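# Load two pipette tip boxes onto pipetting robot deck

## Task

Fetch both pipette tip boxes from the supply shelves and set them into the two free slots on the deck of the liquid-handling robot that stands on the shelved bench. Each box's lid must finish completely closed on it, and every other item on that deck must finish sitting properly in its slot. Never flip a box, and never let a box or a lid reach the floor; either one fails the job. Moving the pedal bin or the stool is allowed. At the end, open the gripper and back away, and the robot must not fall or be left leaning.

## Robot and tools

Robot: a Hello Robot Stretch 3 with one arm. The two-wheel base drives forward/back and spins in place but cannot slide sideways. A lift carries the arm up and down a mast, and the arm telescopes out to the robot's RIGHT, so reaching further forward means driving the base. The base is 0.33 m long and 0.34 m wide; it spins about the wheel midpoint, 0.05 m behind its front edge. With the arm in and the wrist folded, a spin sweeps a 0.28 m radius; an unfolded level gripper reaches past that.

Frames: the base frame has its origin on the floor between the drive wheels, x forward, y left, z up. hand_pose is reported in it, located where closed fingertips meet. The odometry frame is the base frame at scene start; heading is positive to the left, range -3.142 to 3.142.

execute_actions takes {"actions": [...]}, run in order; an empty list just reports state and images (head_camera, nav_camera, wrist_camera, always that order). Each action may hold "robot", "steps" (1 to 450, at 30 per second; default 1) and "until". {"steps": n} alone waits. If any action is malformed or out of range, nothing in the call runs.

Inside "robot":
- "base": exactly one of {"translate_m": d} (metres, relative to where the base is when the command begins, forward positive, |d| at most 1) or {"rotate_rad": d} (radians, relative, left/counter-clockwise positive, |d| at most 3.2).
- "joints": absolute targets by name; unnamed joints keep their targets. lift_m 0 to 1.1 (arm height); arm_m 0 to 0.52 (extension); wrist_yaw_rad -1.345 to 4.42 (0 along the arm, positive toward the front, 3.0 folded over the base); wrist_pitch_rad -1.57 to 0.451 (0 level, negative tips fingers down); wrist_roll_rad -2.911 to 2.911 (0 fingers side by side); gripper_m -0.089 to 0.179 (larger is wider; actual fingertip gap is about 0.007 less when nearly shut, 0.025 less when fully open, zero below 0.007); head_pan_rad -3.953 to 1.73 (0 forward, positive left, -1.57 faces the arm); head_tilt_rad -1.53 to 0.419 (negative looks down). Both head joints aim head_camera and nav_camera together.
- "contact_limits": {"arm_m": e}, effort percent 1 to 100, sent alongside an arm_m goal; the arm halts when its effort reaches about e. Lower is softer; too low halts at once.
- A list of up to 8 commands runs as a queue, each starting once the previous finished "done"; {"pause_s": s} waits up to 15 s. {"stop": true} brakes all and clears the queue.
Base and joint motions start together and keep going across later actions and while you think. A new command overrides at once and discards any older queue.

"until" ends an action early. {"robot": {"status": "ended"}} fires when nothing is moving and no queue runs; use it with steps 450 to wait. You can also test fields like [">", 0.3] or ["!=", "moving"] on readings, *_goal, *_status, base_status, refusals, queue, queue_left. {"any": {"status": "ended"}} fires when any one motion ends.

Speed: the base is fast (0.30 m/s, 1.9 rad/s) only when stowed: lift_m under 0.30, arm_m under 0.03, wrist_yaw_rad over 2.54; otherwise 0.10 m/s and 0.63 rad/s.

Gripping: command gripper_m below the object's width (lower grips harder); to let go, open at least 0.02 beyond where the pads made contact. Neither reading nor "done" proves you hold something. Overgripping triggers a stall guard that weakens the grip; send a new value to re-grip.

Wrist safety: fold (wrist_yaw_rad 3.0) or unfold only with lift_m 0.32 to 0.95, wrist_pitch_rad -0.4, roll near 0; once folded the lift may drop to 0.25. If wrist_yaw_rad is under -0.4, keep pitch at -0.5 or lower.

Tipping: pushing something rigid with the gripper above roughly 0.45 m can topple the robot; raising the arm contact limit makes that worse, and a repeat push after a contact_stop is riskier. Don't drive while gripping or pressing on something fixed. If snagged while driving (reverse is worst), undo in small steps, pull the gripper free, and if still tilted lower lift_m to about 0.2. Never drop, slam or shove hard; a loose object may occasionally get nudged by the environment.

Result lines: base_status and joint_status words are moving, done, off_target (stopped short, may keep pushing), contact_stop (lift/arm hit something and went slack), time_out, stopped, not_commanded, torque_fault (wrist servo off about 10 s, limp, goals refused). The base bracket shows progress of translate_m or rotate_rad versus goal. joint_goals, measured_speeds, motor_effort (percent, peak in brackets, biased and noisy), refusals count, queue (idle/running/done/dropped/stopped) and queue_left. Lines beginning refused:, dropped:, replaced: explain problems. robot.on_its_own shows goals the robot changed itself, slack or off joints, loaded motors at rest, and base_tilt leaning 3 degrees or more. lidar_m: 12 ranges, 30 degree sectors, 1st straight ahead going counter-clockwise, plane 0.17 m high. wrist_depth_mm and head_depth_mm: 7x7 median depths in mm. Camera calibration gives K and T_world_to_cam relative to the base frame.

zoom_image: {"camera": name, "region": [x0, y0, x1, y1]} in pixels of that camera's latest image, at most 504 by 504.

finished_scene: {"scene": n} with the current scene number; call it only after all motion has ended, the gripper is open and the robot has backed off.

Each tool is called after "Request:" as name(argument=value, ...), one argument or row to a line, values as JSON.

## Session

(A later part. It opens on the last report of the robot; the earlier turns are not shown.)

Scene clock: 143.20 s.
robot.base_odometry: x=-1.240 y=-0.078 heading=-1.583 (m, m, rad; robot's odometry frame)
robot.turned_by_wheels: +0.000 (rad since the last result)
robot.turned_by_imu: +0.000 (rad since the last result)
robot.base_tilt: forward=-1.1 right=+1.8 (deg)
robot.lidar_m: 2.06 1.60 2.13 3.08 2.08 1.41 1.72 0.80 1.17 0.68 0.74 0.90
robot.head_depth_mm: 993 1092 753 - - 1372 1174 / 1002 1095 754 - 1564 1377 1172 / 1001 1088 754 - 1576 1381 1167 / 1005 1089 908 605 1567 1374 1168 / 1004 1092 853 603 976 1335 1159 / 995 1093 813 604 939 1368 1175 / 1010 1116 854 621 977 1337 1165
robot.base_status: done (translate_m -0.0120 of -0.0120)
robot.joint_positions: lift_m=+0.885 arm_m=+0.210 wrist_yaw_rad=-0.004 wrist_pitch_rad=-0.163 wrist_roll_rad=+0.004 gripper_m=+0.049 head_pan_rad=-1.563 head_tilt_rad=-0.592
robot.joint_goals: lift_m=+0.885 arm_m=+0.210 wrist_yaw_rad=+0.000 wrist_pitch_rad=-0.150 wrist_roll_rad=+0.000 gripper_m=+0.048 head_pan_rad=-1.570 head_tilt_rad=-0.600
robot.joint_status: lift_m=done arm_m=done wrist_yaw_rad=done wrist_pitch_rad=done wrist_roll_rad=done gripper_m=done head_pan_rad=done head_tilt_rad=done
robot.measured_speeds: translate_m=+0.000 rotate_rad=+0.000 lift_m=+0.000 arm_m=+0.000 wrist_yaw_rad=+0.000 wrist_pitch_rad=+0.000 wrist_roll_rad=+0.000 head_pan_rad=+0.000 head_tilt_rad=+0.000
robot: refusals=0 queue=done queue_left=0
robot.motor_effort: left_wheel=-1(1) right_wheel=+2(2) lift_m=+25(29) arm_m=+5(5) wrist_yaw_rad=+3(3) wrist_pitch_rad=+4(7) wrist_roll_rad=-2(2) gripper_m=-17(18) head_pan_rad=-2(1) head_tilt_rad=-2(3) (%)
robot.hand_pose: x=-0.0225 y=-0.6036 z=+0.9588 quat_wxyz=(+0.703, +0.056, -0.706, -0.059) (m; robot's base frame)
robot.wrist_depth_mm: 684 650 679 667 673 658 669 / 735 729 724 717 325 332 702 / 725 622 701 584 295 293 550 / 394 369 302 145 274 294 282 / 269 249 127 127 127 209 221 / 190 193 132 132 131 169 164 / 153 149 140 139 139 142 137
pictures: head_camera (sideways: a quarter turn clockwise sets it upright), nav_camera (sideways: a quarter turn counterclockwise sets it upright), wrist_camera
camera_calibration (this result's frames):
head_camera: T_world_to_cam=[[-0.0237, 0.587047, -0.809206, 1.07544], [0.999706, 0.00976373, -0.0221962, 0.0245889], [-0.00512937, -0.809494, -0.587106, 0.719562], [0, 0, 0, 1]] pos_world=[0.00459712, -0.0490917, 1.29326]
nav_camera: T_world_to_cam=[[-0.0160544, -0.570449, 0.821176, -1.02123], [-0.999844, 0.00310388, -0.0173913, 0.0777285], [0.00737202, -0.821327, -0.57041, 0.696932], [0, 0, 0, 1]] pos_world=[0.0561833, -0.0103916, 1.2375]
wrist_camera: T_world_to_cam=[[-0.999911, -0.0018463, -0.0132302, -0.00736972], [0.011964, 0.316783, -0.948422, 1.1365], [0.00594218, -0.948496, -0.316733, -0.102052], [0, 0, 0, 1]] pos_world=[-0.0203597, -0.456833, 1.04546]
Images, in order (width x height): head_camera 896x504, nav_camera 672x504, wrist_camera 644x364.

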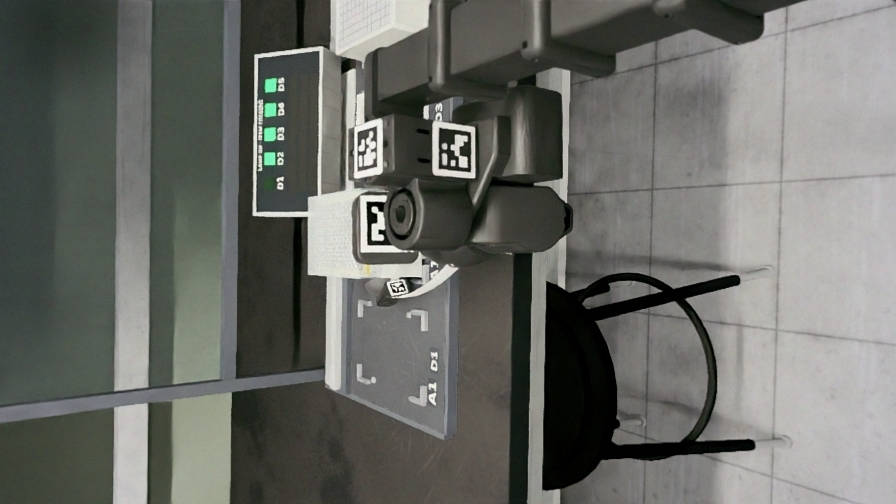

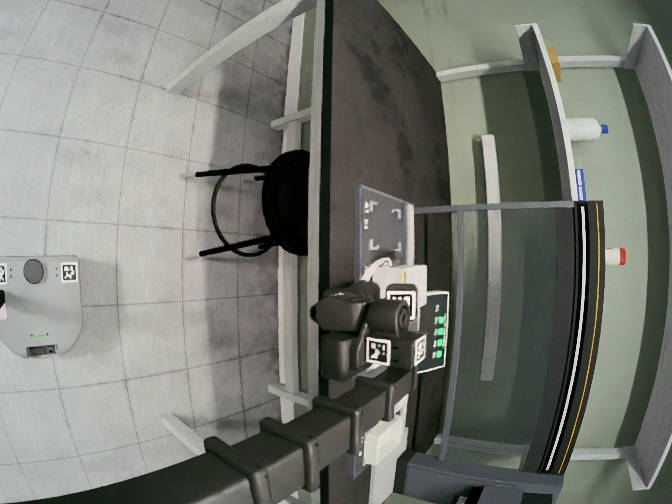

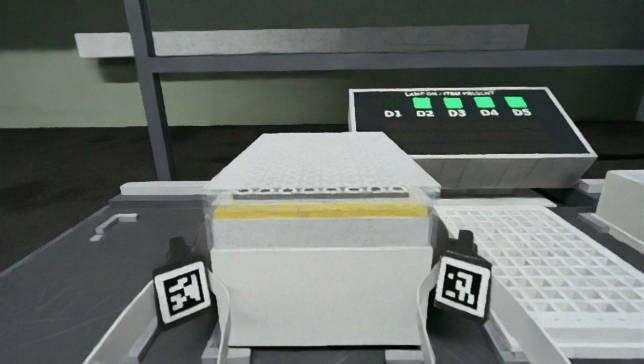

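Request:
execute_actions(
  actions=[
    {"robot":[{"joints":{"gripper_m":0.112,"lift_m":0.887}},{"joints":{"arm_m":0.14}},{"joints":{"lift_m":0.93}}],"steps":200,"until":{"robot":{"status":"ended"}}},
  ],
)

Scene clock: 149.70 s.
robot.base_odometry: x=-1.240 y=-0.078 heading=-1.583 (m, m, rad; robot's odometry frame)
robot.turned_by_wheels: +0.000 (rad since the last result)
robot.turned_by_imu: +0.001 (rad since the last result)
robot.base_tilt: forward=-1.0 right=+1.8 (deg)
robot.lidar_m: 2.06 1.60 2.13 3.09 2.09 1.41 1.72 0.80 1.17 0.68 0.74 0.90
robot.head_depth_mm: 992 1092 857 - 1522 1366 1170 / 999 1088 749 - 1541 1373 1171 / 1005 1092 752 - 1538 1374 1168 / 1001 1091 904 - 1544 1363 1165 / 999 1094 856 603 978 1339 1165 / 989 1088 812 603 940 1379 1178 / 1006 1112 853 619 976 1334 1164
robot.base_status: done (translate_m -0.0120 of -0.0120)
robot.joint_positions: lift_m=+0.930 arm_m=+0.140 wrist_yaw_rad=+0.001 wrist_pitch_rad=-0.170 wrist_roll_rad=+0.004 gripper_m=+0.112 head_pan_rad=-1.563 head_tilt_rad=-0.592
robot.joint_goals: lift_m=+0.930 arm_m=+0.140 wrist_yaw_rad=+0.000 wrist_pitch_rad=-0.150 wrist_roll_rad=+0.000 gripper_m=+0.112 head_pan_rad=-1.570 head_tilt_rad=-0.600
robot.joint_status: lift_m=done arm_m=done wrist_yaw_rad=done wrist_pitch_rad=done wrist_roll_rad=done gripper_m=done head_pan_rad=done head_tilt_rad=done
robot.measured_speeds: translate_m=+0.000 rotate_rad=+0.000 lift_m=+0.000 arm_m=+0.000 wrist_yaw_rad=+0.000 wrist_pitch_rad=+0.000 wrist_roll_rad=+0.000 head_pan_rad=+0.000 head_tilt_rad=+0.000
robot: refusals=0 queue=done queue_left=0
robot.motor_effort: left_wheel=+0(1) right_wheel=+0(2) lift_m=+45(47) arm_m=-6(5) wrist_yaw_rad=-1(4) wrist_pitch_rad=+6(6) wrist_roll_rad=-2(2) gripper_m=+0(85) head_pan_rad=-1(2) head_tilt_rad=-3(3) (%)
robot.hand_pose: x=-0.0212 y=-0.5337 z=+1.0012 quat_wxyz=(+0.703, +0.061, -0.706, -0.060) (m; robot's base frame)
robot.wrist_depth_mm: 787 759 754 731 748 726 717 / 815 788 726 724 703 703 730 / 834 821 803 742 393 402 745 / 513 508 504 279 364 359 473 / 360 344 327 207 305 307 259 / 268 259 235 212 228 234 225 / 207 198 205 203 202 198 200
pictures: head_camera (sideways: a quarter turn clockwise sets it upright), nav_camera (sideways: a quarter turn counterclockwise sets it upright), wrist_camera
camera_calibration (this result's frames):
head_camera: T_world_to_cam=[[-0.0237001, 0.587048, -0.809205, 1.07544], [0.999706, 0.00976385, -0.0221962, 0.0245889], [-0.00512928, -0.809494, -0.587106, 0.719562], [0, 0, 0, 1]] pos_world=[0.00459713, -0.0490917, 1.29326]
nav_camera: T_world_to_cam=[[-0.0160544, -0.570449, 0.821176, -1.02123], [-0.999844, 0.00310377, -0.0173913, 0.0777285], [0.00737212, -0.821327, -0.57041, 0.696932], [0, 0, 0, 1]] pos_world=[0.0561833, -0.0103916, 1.2375]
wrist_camera: T_world_to_cam=[[-0.999887, -0.00710458, -0.0132601, -0.00812322], [0.0102455, 0.323813, -0.946066, 1.15599], [0.0110152, -0.946095, -0.323703, -0.0140297], [0, 0, 0, 1]] pos_world=[-0.0198114, -0.387654, 1.08899]
Images, in order (width x height): head_camera 896x504, nav_camera 672x504, wrist_camera 644x364.

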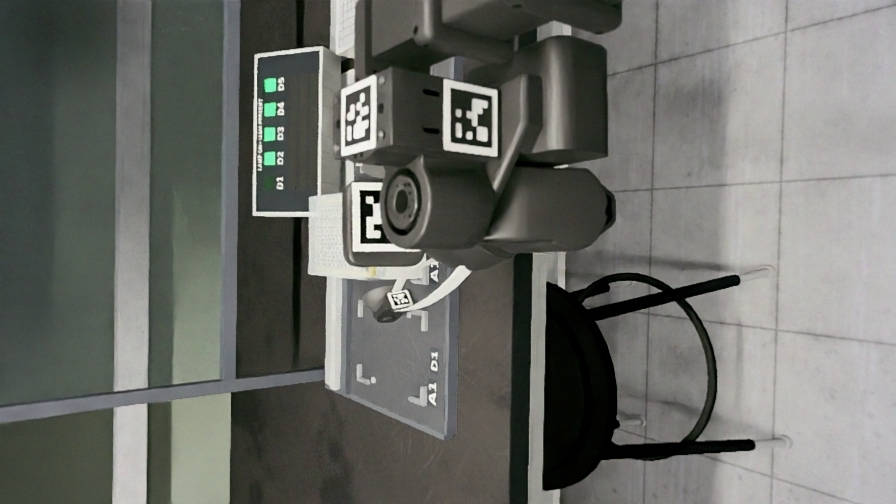

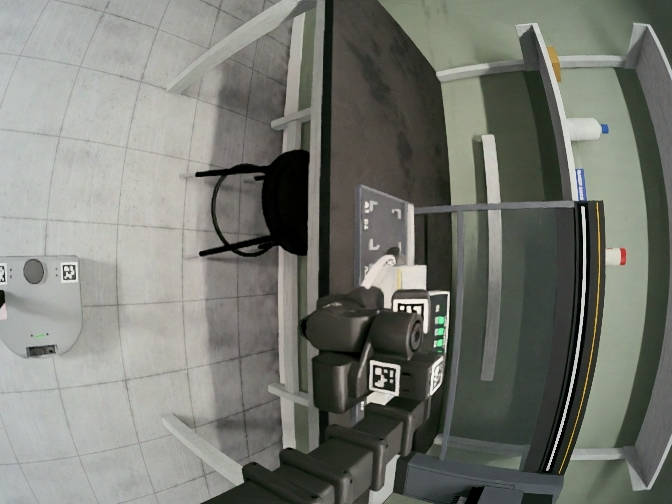

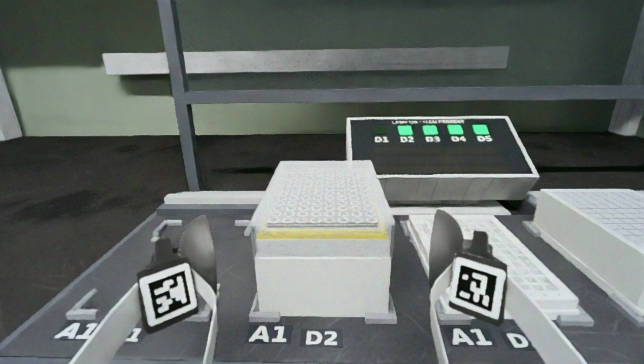

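Request:
execute_actions(
  actions=[
    {"robot":[{"joints":{"arm_m":0.0,"gripper_m":0.17}},{"base":{"rotate_rad":-0.993}},{"base":{"translate_m":-1.0},"joints":{"lift_m":0.52,"head_tilt_rad":-0.7}},{"base":{"translate_m":-0.172}},{"base":{"rotate_rad":-0.546}}],"steps":450,"until":{"robot":{"status":"ended"}}},
    {"steps":300,"until":{"robot":{"status":"ended"}}},
  ],
)

Scene clock: 185.33 s.
robot.base_odometry: x=-0.250 y=+0.551 heading=-3.122 (m, m, rad; robot's odometry frame)
robot.turned_by_wheels: -1.539 (rad since the last result)
robot.turned_by_imu: -1.548 (rad since the last result)
robot.base_tilt: forward=-1.1 right=+1.9 (deg)
robot.lidar_m: 1.46 1.80 2.79 2.13 2.24 2.17 2.12 0.86 0.96 0.60 0.56 1.58
robot.head_depth_mm: 760 670 585 1107 925 1223 1131 / 805 739 585 1097 928 1220 1135 / 805 783 610 1101 925 1227 1148 / 807 679 610 1068 922 1230 1117 / 808 701 607 1045 928 1175 1127 / 629 640 581 720 905 1277 1127 / 438 489 1082 1377 1529 1300 1125
robot.base_status: done (rotate_rad -0.5458 of -0.5460)
robot.joint_positions: lift_m=+0.520 arm_m=+0.000 wrist_yaw_rad=+0.001 wrist_pitch_rad=-0.170 wrist_roll_rad=+0.004 gripper_m=+0.170 head_pan_rad=-1.563 head_tilt_rad=-0.691
robot.joint_goals: lift_m=+0.520 arm_m=+0.000 wrist_yaw_rad=+0.000 wrist_pitch_rad=-0.150 wrist_roll_rad=+0.000 gripper_m=+0.170 head_pan_rad=-1.570 head_tilt_rad=-0.700
robot.joint_status: lift_m=done arm_m=done wrist_yaw_rad=done wrist_pitch_rad=done wrist_roll_rad=done gripper_m=done head_pan_rad=done head_tilt_rad=done
robot.measured_speeds: translate_m=+0.000 rotate_rad=+0.000 lift_m=+0.000 arm_m=+0.000 wrist_yaw_rad=+0.000 wrist_pitch_rad=+0.000 wrist_roll_rad=+0.000 head_pan_rad=+0.000 head_tilt_rad=+0.000
robot: refusals=0 queue=done queue_left=0
robot.motor_effort: left_wheel=+5(9) right_wheel=-4(10) lift_m=+30(44) arm_m=-5(5) wrist_yaw_rad=-1(1) wrist_pitch_rad=+6(7) wrist_roll_rad=-2(2) gripper_m=+0(94) head_pan_rad=-3(1) head_tilt_rad=-2(12) (%)
robot.hand_pose: x=-0.0213 y=-0.3937 z=+0.5918 quat_wxyz=(+0.703, +0.061, -0.706, -0.060) (m; robot's base frame)
robot.wrist_depth_mm: 710 301 560 656 644 631 634 / 770 302 563 680 669 663 668 / 804 300 565 557 691 687 675 / 864 306 417 412 410 405 394 / 895 319 317 315 312 310 304 / 953 344 560 834 836 827 685 / 816 373 554 710 737 741 676
pictures: head_camera (sideways: a quarter turn clockwise sets it upright), nav_camera (sideways: a quarter turn counterclockwise sets it upright), wrist_camera
camera_calibration (this result's frames):
head_camera: T_world_to_cam=[[-0.024281, 0.663892, -0.747435, 0.994922], [0.999689, 0.0119248, -0.0218837, 0.0241794], [-0.00561538, -0.747734, -0.663975, 0.81956], [0, 0, 0, 1]] pos_world=[0.00458798, -0.0479964, 1.28834]
nav_camera: T_world_to_cam=[[-0.0154636, -0.648554, 0.761012, -0.942804], [-0.999857, 0.00477919, -0.0162439, 0.0762326], [0.00689801, -0.761154, -0.648535, 0.798567], [0, 0, 0, 1]] pos_world=[0.0561341, -0.00399169, 1.23662]
wrist_camera: T_world_to_cam=[[-0.99989, -0.00663935, -0.0132604, -0.0124904], [0.0103965, 0.323808, -0.946066, 0.723275], [0.0105751, -0.946099, -0.323703, -0.0141293], [0, 0, 0, 1]] pos_world=[-0.0198591, -0.247653, 0.679526]
Images, in order (width x height): head_camera 896x504, nav_camera 672x504, wrist_camera 644x364.

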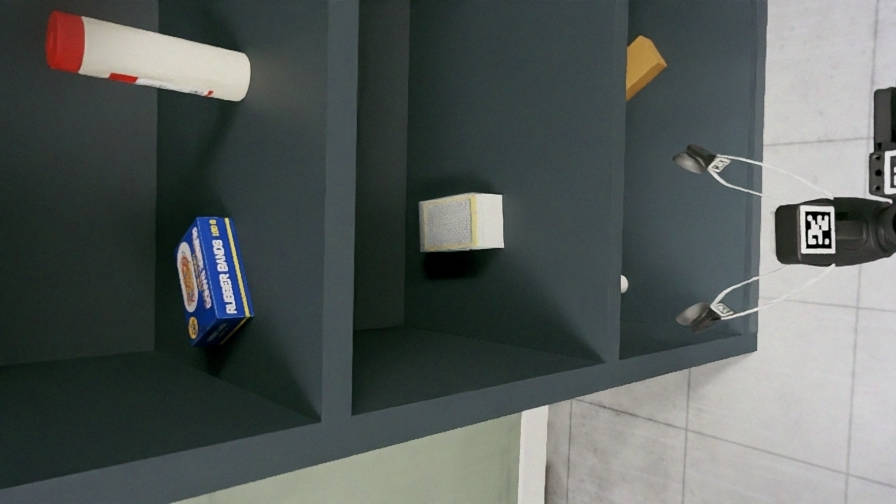

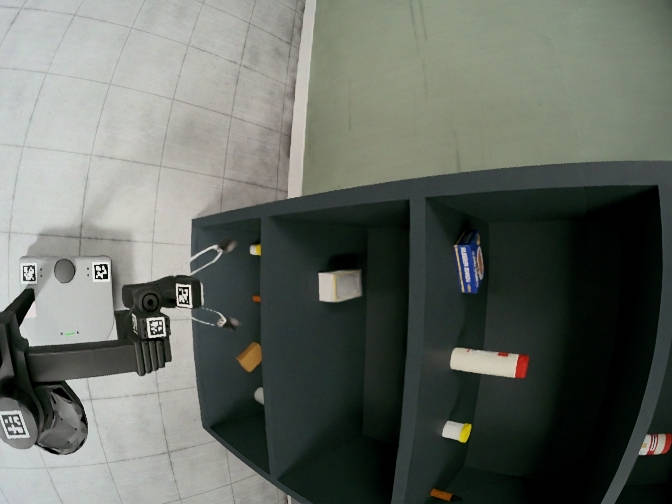

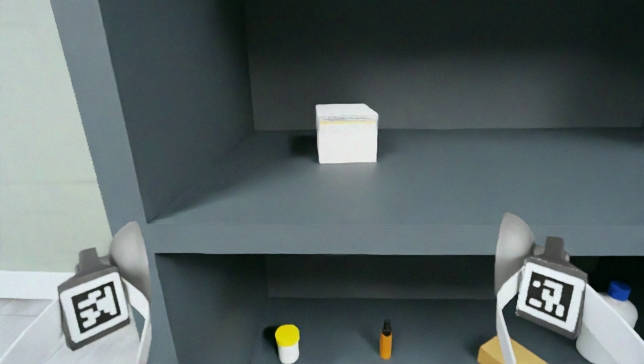

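Request:
execute_actions(
  actions=[
    {"robot":{"base":{"translate_m":-0.035},"joints":{"arm_m":0.22,"lift_m":0.51}},"steps":200,"until":{"robot":{"status":"ended"}}},
  ],
)

Request:
zoom_image(
  camera="wrist_camera",
  region=[200, 60, 450, 300],
)

Scene clock: 192.70 s.
robot.base_odometry: x=-0.215 y=+0.551 heading=-3.122 (m, m, rad; robot's odometry frame)
robot.turned_by_wheels: +0.000 (rad since the last result)
robot.turned_by_imu: +0.001 (rad since the last result)
robot.base_tilt: forward=-1.0 right=+2.1 (deg)
robot.lidar_m: 1.49 2.06 2.79 2.12 2.24 2.13 2.09 0.83 0.93 0.72 0.57 1.57
robot.head_depth_mm: 787 784 585 1098 932 1220 1131 / 775 648 584 1106 932 1234 1153 / 806 784 609 1106 918 - 1131 / 807 782 608 1037 949 1211 1126 / 811 677 607 1097 929 1223 1124 / 761 705 608 798 879 1241 1124 / 529 534 570 1313 1520 1294 1127
robot.base_status: done (translate_m -0.0350 of -0.0350)
robot.joint_positions: lift_m=+0.510 arm_m=+0.220 wrist_yaw_rad=+0.001 wrist_pitch_rad=-0.170 wrist_roll_rad=+0.004 gripper_m=+0.170 head_pan_rad=-1.563 head_tilt_rad=-0.691
robot.joint_goals: lift_m=+0.510 arm_m=+0.220 wrist_yaw_rad=+0.000 wrist_pitch_rad=-0.150 wrist_roll_rad=+0.000 gripper_m=+0.170 head_pan_rad=-1.570 head_tilt_rad=-0.700
robot.joint_status: lift_m=done arm_m=done wrist_yaw_rad=done wrist_pitch_rad=done wrist_roll_rad=done gripper_m=done head_pan_rad=done head_tilt_rad=done
robot.measured_speeds: translate_m=+0.000 rotate_rad=+0.000 lift_m=+0.000 arm_m=+0.000 wrist_yaw_rad=+0.000 wrist_pitch_rad=+0.000 wrist_roll_rad=+0.000 head_pan_rad=+0.000 head_tilt_rad=+0.000
robot: refusals=0 queue=done queue_left=0
robot.motor_effort: left_wheel=+5(7) right_wheel=-5(9) lift_m=+30(32) arm_m=+5(6) wrist_yaw_rad=-1(1) wrist_pitch_rad=+6(6) wrist_roll_rad=-2(2) gripper_m=+0(0) head_pan_rad=-2(3) head_tilt_rad=-3(3) (%)
robot.hand_pose: x=-0.0213 y=-0.6131 z=+0.5818 quat_wxyz=(+0.703, +0.061, -0.706, -0.060) (m; robot's base frame)
robot.wrist_depth_mm: 250 349 462 456 451 446 444 / 250 349 478 482 471 472 469 / 249 347 507 350 501 497 487 / 250 335 390 275 378 374 370 / 249 281 273 270 268 280 264 / 224 211 211 208 206 206 203 / - 171 170 169 168 168 161
pictures: head_camera (sideways: a quarter turn clockwise sets it upright), nav_camera (sideways: a quarter turn counterclockwise sets it upright), wrist_camera
camera_calibration (this result's frames):
head_camera: T_world_to_cam=[[-0.0242806, 0.663893, -0.747433, 0.994921], [0.999689, 0.0119243, -0.0218837, 0.0241794], [-0.00561584, -0.747733, -0.663976, 0.819561], [0, 0, 0, 1]] pos_world=[0.00458795, -0.0479964, 1.28834]
nav_camera: T_world_to_cam=[[-0.0154639, -0.648555, 0.76101, -0.942802], [-0.999857, 0.00477981, -0.0162439, 0.0762326], [0.00689755, -0.761152, -0.648536, 0.798568], [0, 0, 0, 1]] pos_world=[0.0561341, -0.0039916, 1.23662]
wrist_camera: T_world_to_cam=[[-0.999891, -0.0064724, -0.0132603, -0.0140184], [0.0104504, 0.323806, -0.946066, 0.784834], [0.0104171, -0.946101, -0.323703, -0.224881], [0, 0, 0, 1]] pos_world=[-0.0198762, -0.466985, 0.669524]
Images, in order (width x height): head_camera 896x504, nav_camera 672x504, wrist_camera 644x364.

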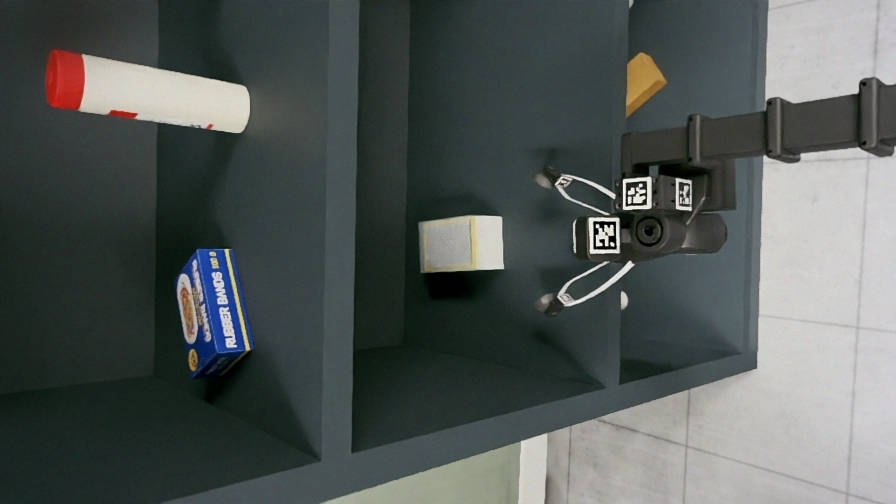

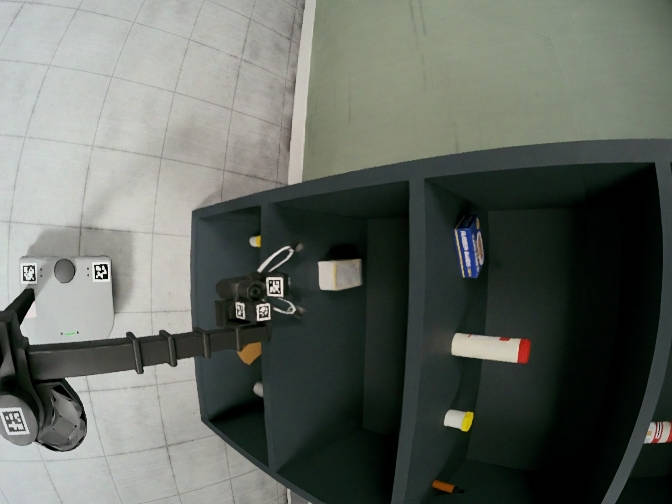

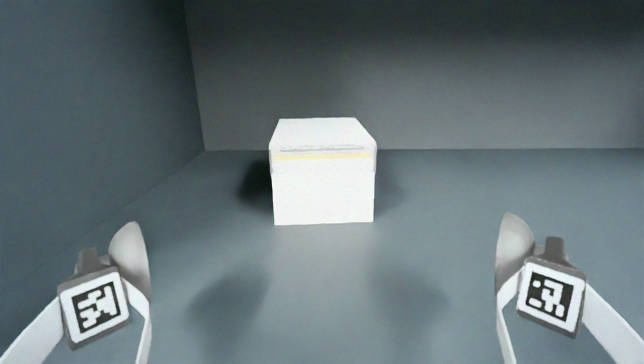

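Region (200, 60, 450, 300) of wrist_camera's 644x364 image, scaled by 2.016; it fills the top 484 rows of this view, and the rest is white.

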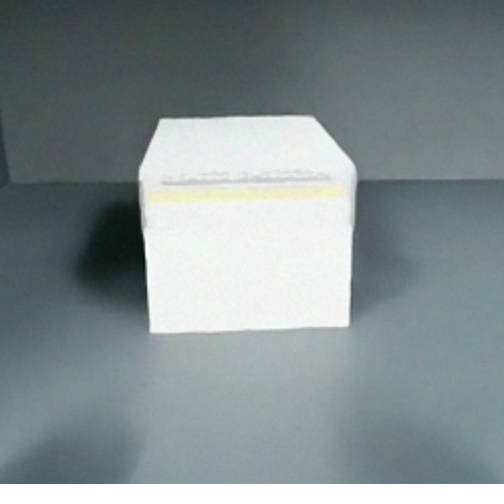

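Request:
execute_actions(
  actions=[
    {"robot":{"base":{"translate_m":-0.011},"joints":{"arm_m":0.33,"lift_m":0.492,"wrist_yaw_rad":0.06}},"steps":200,"until":{"robot":{"status":"ended"}}},
  ],
)

Scene clock: 205.93 s.
robot.base_odometry: x=-0.204 y=+0.552 heading=-3.122 (m, m, rad; robot's odometry frame)
robot.turned_by_wheels: +0.000 (rad since the last result)
robot.turned_by_imu: +0.001 (rad since the last result)
robot.base_tilt: forward=-1.0 right=+1.9 (deg)
robot.lidar_m: 1.50 1.95 2.79 2.12 2.24 2.12 2.07 0.82 0.91 0.76 0.57 1.57
robot.head_depth_mm: 796 783 585 1104 925 1226 1122 / 763 646 585 1101 923 1229 1153 / 802 782 584 1103 948 1220 1125 / 805 783 608 1037 947 1223 1122 / 808 677 608 1103 930 1225 1124 / 781 698 606 843 867 1220 1126 / 559 563 569 696 1520 1292 1125
robot.base_status: done (translate_m -0.0110 of -0.0110)
robot.joint_positions: lift_m=+0.492 arm_m=+0.330 wrist_yaw_rad=+0.059 wrist_pitch_rad=-0.170 wrist_roll_rad=+0.004 gripper_m=+0.170 head_pan_rad=-1.563 head_tilt_rad=-0.691
robot.joint_goals: lift_m=+0.492 arm_m=+0.330 wrist_yaw_rad=+0.060 wrist_pitch_rad=-0.150 wrist_roll_rad=+0.000 gripper_m=+0.170 head_pan_rad=-1.570 head_tilt_rad=-0.700
robot.joint_status: lift_m=done arm_m=done wrist_yaw_rad=done wrist_pitch_rad=done wrist_roll_rad=done gripper_m=done head_pan_rad=done head_tilt_rad=done
robot.measured_speeds: translate_m=+0.000 rotate_rad=+0.000 lift_m=+0.000 arm_m=+0.000 wrist_yaw_rad=+0.000 wrist_pitch_rad=+0.000 wrist_roll_rad=+0.000 head_pan_rad=+0.000 head_tilt_rad=+0.000
robot: refusals=0 queue=done queue_left=0
robot.motor_effort: left_wheel=+4(5) right_wheel=-4(10) lift_m=+31(30) arm_m=+5(5) wrist_yaw_rad=+0(2) wrist_pitch_rad=+6(6) wrist_roll_rad=-2(2) gripper_m=+0(0) head_pan_rad=-2(1) head_tilt_rad=-2(2) (%)
robot.hand_pose: x=-0.0069 y=-0.7226 z=+0.5638 quat_wxyz=(+0.705, +0.081, -0.704, -0.040) (m; robot's base frame)
robot.wrist_depth_mm: 236 319 370 360 354 346 337 / 235 321 396 381 368 362 356 / 236 323 418 256 390 384 371 / 237 303 310 165 280 321 320 / 227 246 222 170 206 243 226 / 192 182 178 175 178 178 177 / - 147 147 146 146 145 139
pictures: head_camera (sideways: a quarter turn clockwise sets it upright), nav_camera (sideways: a quarter turn counterclockwise sets it upright), wrist_camera
camera_calibration (this result's frames):
head_camera: T_world_to_cam=[[-0.0242805, 0.663893, -0.747433, 0.99492], [0.999689, 0.0119242, -0.0218837, 0.0241794], [-0.00561593, -0.747732, -0.663976, 0.819561], [0, 0, 0, 1]] pos_world=[0.00458795, -0.0479964, 1.28834]
nav_camera: T_world_to_cam=[[-0.015464, -0.648555, 0.76101, -0.942802], [-0.999857, 0.00477994, -0.0162438, 0.0762326], [0.00689746, -0.761152, -0.648536, 0.798569], [0, 0, 0, 1]] pos_world=[0.0561341, -0.0039916, 1.23662]
wrist_camera: T_world_to_cam=[[-0.99782, -0.0646449, -0.0132602, -0.0425346], [-0.00840959, 0.323866, -0.946066, 0.803037], [0.0654529, -0.943892, -0.323703, -0.332558], [0, 0, 0, 1]] pos_world=[-0.0139218, -0.576724, 0.651512]
Images, in order (width x height): head_camera 896x504, nav_camera 672x504, wrist_camera 644x364.

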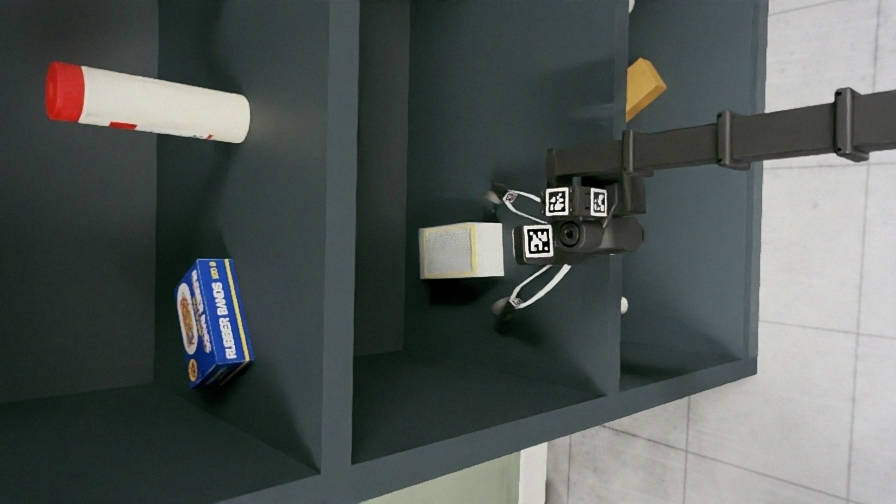

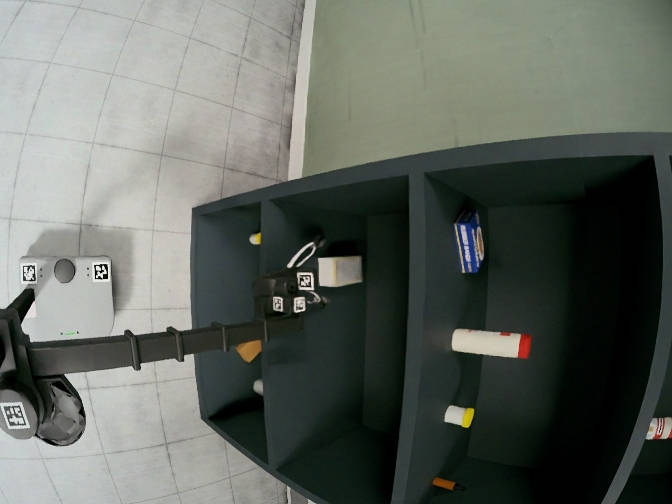

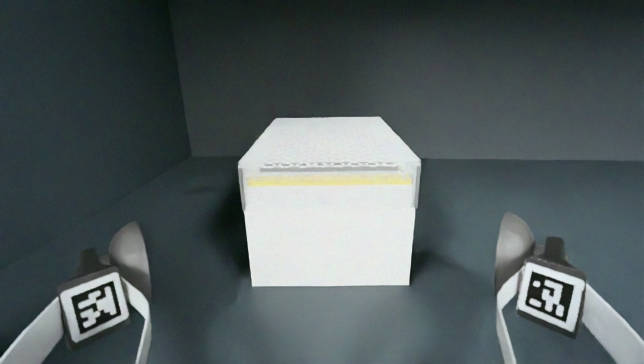

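Request:
execute_actions(
  actions=[
    {"robot":[{"joints":{"arm_m":0.369,"lift_m":0.491}},{"joints":{"gripper_m":0.105}}],"steps":200,"until":{"robot":{"status":"ended"}}},
  ],
)

Scene clock: 213.33 s.
robot.base_odometry: x=-0.204 y=+0.552 heading=-3.122 (m, m, rad; robot's odometry frame)
robot.turned_by_wheels: +0.000 (rad since the last result)
robot.turned_by_imu: +0.001 (rad since the last result)
robot.base_tilt: forward=-1.1 right=+1.8 (deg)
robot.lidar_m: 1.50 1.96 2.79 2.12 2.25 2.13 2.08 0.82 0.91 0.77 0.57 1.57
robot.head_depth_mm: 800 785 583 1102 926 1220 1134 / 762 646 584 1102 929 1232 1167 / 807 782 584 1103 - 1218 1129 / 807 781 609 1052 924 1214 1123 / 809 675 608 1099 923 1235 1129 / 783 701 609 840 870 1210 1128 / 559 562 568 699 1525 1295 1126
robot.base_status: done (translate_m -0.0110 of -0.0110)
robot.joint_positions: lift_m=+0.491 arm_m=+0.369 wrist_yaw_rad=+0.059 wrist_pitch_rad=-0.170 wrist_roll_rad=+0.004 gripper_m=+0.105 head_pan_rad=-1.563 head_tilt_rad=-0.691
robot.joint_goals: lift_m=+0.491 arm_m=+0.369 wrist_yaw_rad=+0.060 wrist_pitch_rad=-0.150 wrist_roll_rad=+0.000 gripper_m=+0.105 head_pan_rad=-1.570 head_tilt_rad=-0.700
robot.joint_status: lift_m=done arm_m=done wrist_yaw_rad=done wrist_pitch_rad=done wrist_roll_rad=done gripper_m=done head_pan_rad=done head_tilt_rad=done
robot.measured_speeds: translate_m=+0.000 rotate_rad=+0.000 lift_m=+0.000 arm_m=+0.000 wrist_yaw_rad=+0.000 wrist_pitch_rad=+0.000 wrist_roll_rad=+0.000 head_pan_rad=+0.000 head_tilt_rad=+0.000
robot: refusals=0 queue=done queue_left=0
robot.motor_effort: left_wheel=+4(4) right_wheel=-4(4) lift_m=+30(32) arm_m=+4(4) wrist_yaw_rad=+1(1) wrist_pitch_rad=+6(6) wrist_roll_rad=-2(2) gripper_m=+0(92) head_pan_rad=-2(2) head_tilt_rad=-2(3) (%)
robot.hand_pose: x=-0.0069 y=-0.7617 z=+0.5628 quat_wxyz=(+0.705, +0.081, -0.704, -0.040) (m; robot's base frame)
robot.wrist_depth_mm: 234 318 335 323 320 311 306 / 234 319 356 346 338 328 322 / 235 319 373 354 352 348 336 / 235 304 306 144 278 321 314 / 224 235 129 128 128 226 225 / 181 185 134 134 134 183 174 / 148 144 141 140 139 141 142
pictures: head_camera (sideways: a quarter turn clockwise sets it upright), nav_camera (sideways: a quarter turn counterclockwise sets it upright), wrist_camera
camera_calibration (this result's frames):
head_camera: T_world_to_cam=[[-0.0242807, 0.663893, -0.747433, 0.994921], [0.999689, 0.0119244, -0.0218837, 0.0241794], [-0.00561575, -0.747733, -0.663976, 0.819561], [0, 0, 0, 1]] pos_world=[0.00458796, -0.0479964, 1.28834]
nav_camera: T_world_to_cam=[[-0.0154639, -0.648555, 0.76101, -0.942802], [-0.999857, 0.00477969, -0.0162439, 0.0762326], [0.00689764, -0.761152, -0.648536, 0.798568], [0, 0, 0, 1]] pos_world=[0.0561341, -0.0039916, 1.23662]
wrist_camera: T_world_to_cam=[[-0.99782, -0.0646438, -0.0132602, -0.0450684], [-0.00840918, 0.323866, -0.946066, 0.814738], [0.0654518, -0.943892, -0.323703, -0.369692], [0, 0, 0, 1]] pos_world=[-0.0139219, -0.615729, 0.650527]
Images, in order (width x height): head_camera 896x504, nav_camera 672x504, wrist_camera 644x364.

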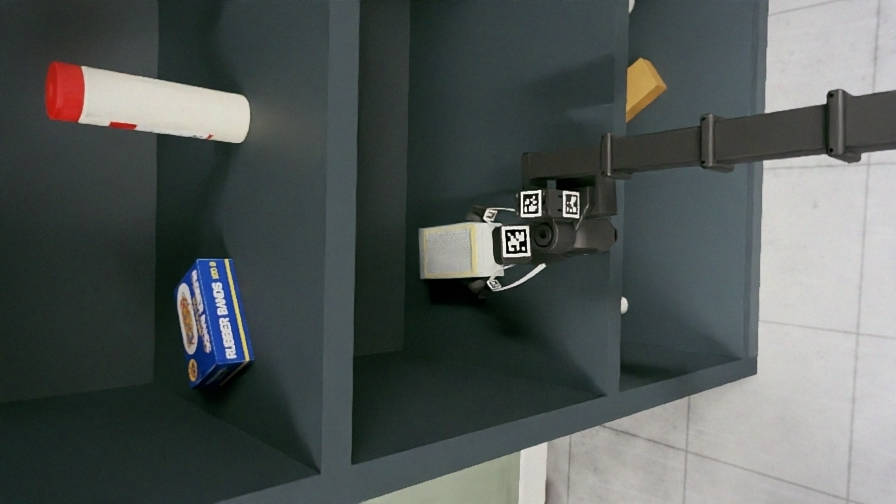

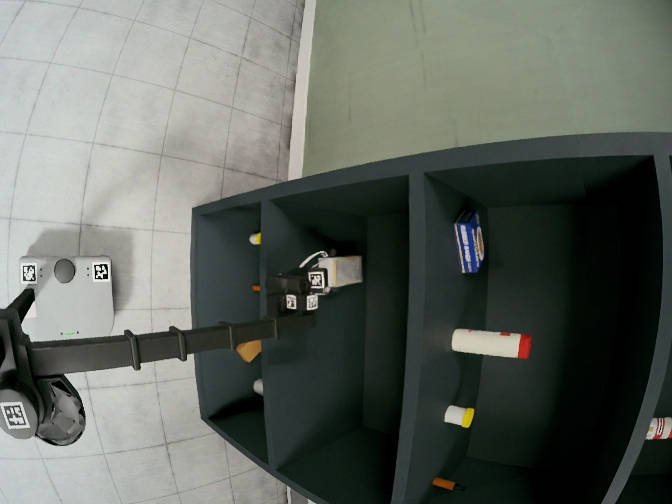

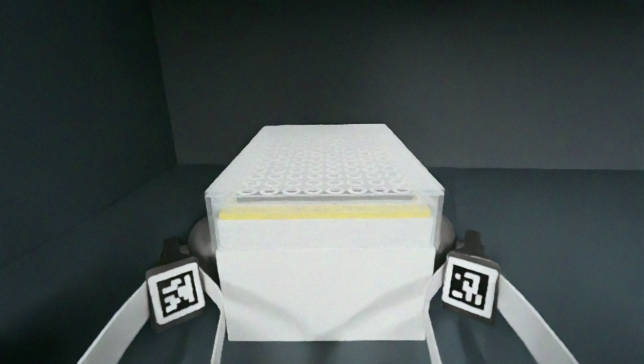

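Centered. Go 3 mm deeper, grip and lift.

Request:
execute_actions(
  actions=[
    {"robot":[{"joints":{"arm_m":0.372}},{"joints":{"gripper_m":0.048}},{"pause_s":0.3},{"joints":{"lift_m":0.51}},{"pause_s":0.3},{"joints":{"lift_m":0.53}},{"pause_s":0.3},{"joints":{"lift_m":0.56}}],"steps":300,"until":{"robot":{"status":"ended"}}},
  ],
)

Scene clock: 221.73 s.
robot.base_odometry: x=-0.204 y=+0.552 heading=-3.122 (m, m, rad; robot's odometry frame)
robot.turned_by_wheels: +0.000 (rad since the last result)
robot.turned_by_imu: +0.001 (rad since the last result)
robot.base_tilt: forward=-1.0 right=+1.9 (deg)
robot.lidar_m: 1.51 1.96 2.79 2.13 2.25 2.12 2.08 0.82 0.92 0.76 0.57 1.57
robot.head_depth_mm: 799 785 584 1100 931 1220 1127 / 763 648 584 1103 922 1223 - / 803 782 583 1139 878 1222 1127 / 807 781 609 1020 904 1218 1124 / 809 676 609 1096 925 1223 1118 / 784 702 607 845 873 1219 1124 / 559 564 569 699 1524 1288 1126
robot.base_status: done (translate_m -0.0110 of -0.0110)
robot.joint_positions: lift_m=+0.560 arm_m=+0.372 wrist_yaw_rad=+0.059 wrist_pitch_rad=-0.182 wrist_roll_rad=+0.004 gripper_m=+0.049 head_pan_rad=-1.563 head_tilt_rad=-0.691
robot.joint_goals: lift_m=+0.560 arm_m=+0.372 wrist_yaw_rad=+0.060 wrist_pitch_rad=-0.150 wrist_roll_rad=+0.000 gripper_m=+0.048 head_pan_rad=-1.570 head_tilt_rad=-0.700
robot.joint_status: lift_m=done arm_m=done wrist_yaw_rad=done wrist_pitch_rad=done wrist_roll_rad=done gripper_m=done head_pan_rad=done head_tilt_rad=done
robot.measured_speeds: translate_m=+0.000 rotate_rad=+0.000 lift_m=+0.000 arm_m=+0.000 wrist_yaw_rad=+0.000 wrist_pitch_rad=+0.000 wrist_roll_rad=+0.000 head_pan_rad=+0.000 head_tilt_rad=+0.000
robot: refusals=0 queue=done queue_left=0
robot.motor_effort: left_wheel=+4(4) right_wheel=-3(4) lift_m=+46(48) arm_m=+4(1) wrist_yaw_rad=+0(1) wrist_pitch_rad=+10(10) wrist_roll_rad=-2(2) gripper_m=-18(99) head_pan_rad=-3(2) head_tilt_rad=-3(3) (%)
robot.hand_pose: x=-0.0069 y=-0.7639 z=+0.6282 quat_wxyz=(+0.705, +0.085, -0.703, -0.044) (m; robot's base frame)
robot.wrist_depth_mm: 234 319 332 324 318 308 303 / 234 319 353 341 335 326 318 / 236 320 371 363 350 342 335 / 237 322 389 193 370 361 351 / 237 322 131 131 130 349 345 / 237 280 131 131 131 278 271 / 223 227 172 133 133 224 223
pictures: head_camera (sideways: a quarter turn clockwise sets it upright), nav_camera (sideways: a quarter turn counterclockwise sets it upright), wrist_camera
camera_calibration (this result's frames):
head_camera: T_world_to_cam=[[-0.0242807, 0.663893, -0.747433, 0.994921], [0.999689, 0.0119244, -0.0218837, 0.0241794], [-0.00561575, -0.747733, -0.663976, 0.819561], [0, 0, 0, 1]] pos_world=[0.00458796, -0.0479964, 1.28834]
nav_camera: T_world_to_cam=[[-0.0154639, -0.648555, 0.76101, -0.942802], [-0.999857, 0.0047797, -0.0162439, 0.0762326], [0.00689764, -0.761152, -0.648536, 0.798568], [0, 0, 0, 1]] pos_world=[0.0561341, -0.00399159, 1.23662]
wrist_camera: T_world_to_cam=[[-0.997829, -0.0644901, -0.0133279, -0.0442295], [-0.00906528, 0.334981, -0.942181, 0.88344], [0.065226, -0.940015, -0.334838, -0.340616], [0, 0, 0, 1]] pos_world=[-0.0139078, -0.618972, 0.71772]
Images, in order (width x height): head_camera 896x504, nav_camera 672x504, wrist_camera 644x364.

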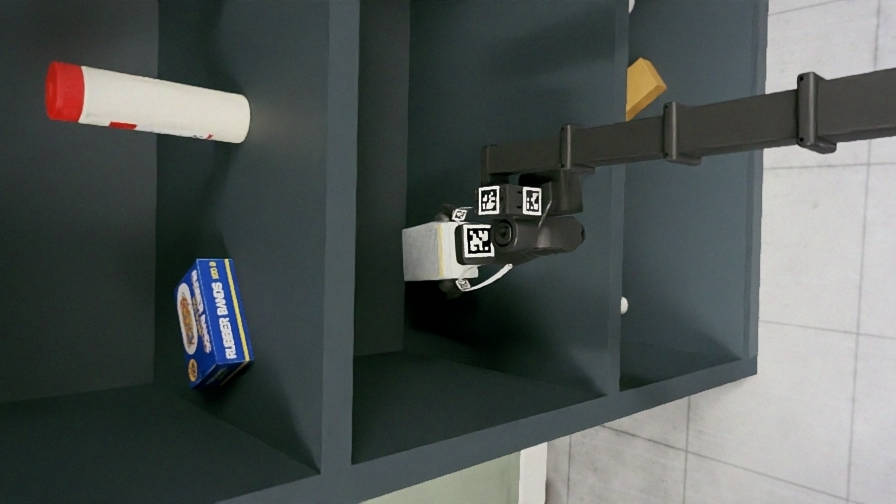

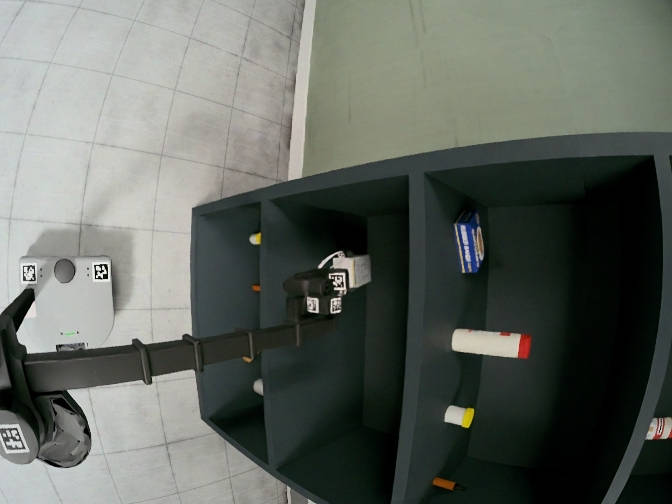

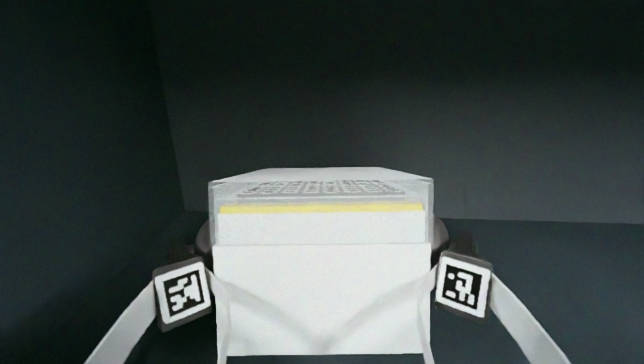

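Request:
execute_actions(
  actions=[
    {"robot":[{"joints":{"arm_m":0.0,"wrist_yaw_rad":0.0}},{"base":{"rotate_rad":0.607}},{"base":{"translate_m":1.0},"joints":{"lift_m":1.02,"head_tilt_rad":-0.6}},{"base":{"translate_m":0.28}},{"base":{"rotate_rad":0.932}},{"joints":{"arm_m":0.12}}],"steps":450,"until":{"robot":{"status":"ended"}}},
    {"steps":450,"until":{"robot":{"status":"ended"}}},
  ],
)

Scene clock: 252.37 s.
robot.base_odometry: x=-1.241 y=-0.199 heading=-1.583 (m, m, rad; robot's odometry frame)
robot.turned_by_wheels: +1.539 (rad since the last result)
robot.turned_by_imu: +1.554 (rad since the last result)
robot.base_tilt: forward=-0.9 right=+1.9 (deg)
robot.lidar_m: 1.94 1.48 1.96 3.08 2.12 1.52 1.84 0.90 1.17 0.68 0.69 0.80
robot.head_depth_mm: 1002 - - 552 1543 1369 1163 / 995 - - - 1545 1363 1164 / 1003 1082 - - 1548 1363 1163 / 1006 1092 - 588 997 1332 1161 / 996 1111 829 609 964 1330 1161 / 1010 1112 833 610 1022 1320 1163 / 1005 1105 828 608 1569 1359 1158
robot.base_status: done (rotate_rad +0.9319 of +0.9320)
robot.joint_positions: lift_m=+1.020 arm_m=+0.120 wrist_yaw_rad=+0.001 wrist_pitch_rad=-0.183 wrist_roll_rad=+0.004 gripper_m=+0.049 head_pan_rad=-1.563 head_tilt_rad=-0.606
robot.joint_goals: lift_m=+1.020 arm_m=+0.120 wrist_yaw_rad=+0.000 wrist_pitch_rad=-0.150 wrist_roll_rad=+0.000 gripper_m=+0.048 head_pan_rad=-1.570 head_tilt_rad=-0.600
robot.joint_status: lift_m=done arm_m=done wrist_yaw_rad=done wrist_pitch_rad=done wrist_roll_rad=done gripper_m=done head_pan_rad=done head_tilt_rad=done
robot.measured_speeds: translate_m=+0.000 rotate_rad=+0.000 lift_m=+0.000 arm_m=+0.000 wrist_yaw_rad=+0.000 wrist_pitch_rad=+0.000 wrist_roll_rad=+0.000 head_pan_rad=+0.000 head_tilt_rad=+0.000
robot: refusals=0 queue=done queue_left=0
robot.motor_effort: left_wheel=-2(8) right_wheel=+3(9) lift_m=+46(47) arm_m=+4(3) wrist_yaw_rad=+0(4) wrist_pitch_rad=+10(10) wrist_roll_rad=-2(2) gripper_m=-18(17) head_pan_rad=-2(2) head_tilt_rad=+3(12) (%)
robot.hand_pose: x=-0.0213 y=-0.5122 z=+1.0881 quat_wxyz=(+0.703, +0.065, -0.705, -0.065) (m; robot's base frame)
robot.wrist_depth_mm: 767 771 763 775 747 752 750 / 816 817 779 767 777 774 777 / 858 860 844 829 827 821 825 / 726 739 723 194 706 440 684 / 518 514 131 131 130 417 412 / 406 412 131 131 131 348 354 / 330 326 209 133 133 257 293
pictures: head_camera (sideways: a quarter turn clockwise sets it upright), nav_camera (sideways: a quarter turn counterclockwise sets it upright), wrist_camera
camera_calibration (this result's frames):
head_camera: T_world_to_cam=[[-0.0237654, 0.597785, -0.801304, 1.06514], [0.999704, 0.0100308, -0.0221666, 0.0245499], [-0.00521314, -0.801593, -0.597847, 0.733536], [0, 0, 0, 1]] pos_world=[0.00459479, -0.0489721, 1.29258]
nav_camera: T_world_to_cam=[[-0.0159873, -0.581347, 0.813498, -1.01122], [-0.999846, 0.00336354, -0.0172459, 0.0775389], [0.00728961, -0.813649, -0.581311, 0.711115], [0, 0, 0, 1]] pos_world=[0.0561765, -0.0095334, 1.23734]
wrist_camera: T_world_to_cam=[[-0.999892, -0.0061909, -0.0133316, -0.00645911], [0.0104809, 0.335623, -0.941938, 1.23274], [0.0103058, -0.941976, -0.335522, 0.0494054], [0, 0, 0, 1]] pos_world=[-0.0198878, -0.367238, 1.17766]
Images, in order (width x height): head_camera 896x504, nav_camera 672x504, wrist_camera 644x364.

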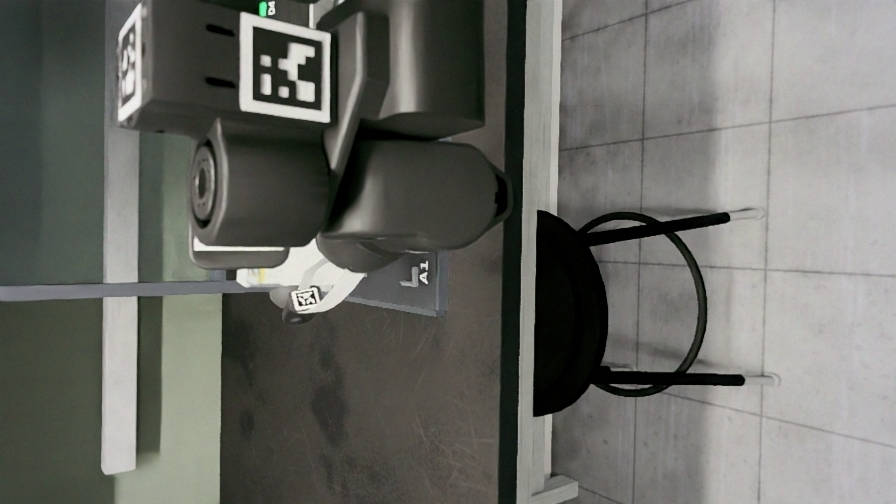

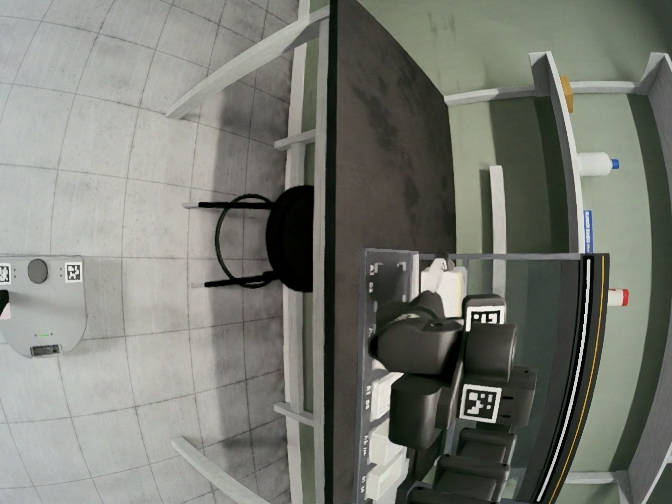

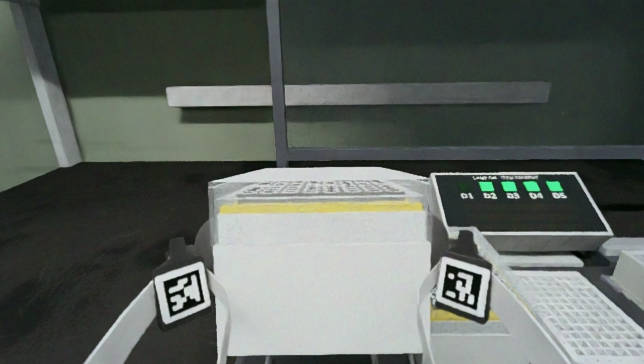

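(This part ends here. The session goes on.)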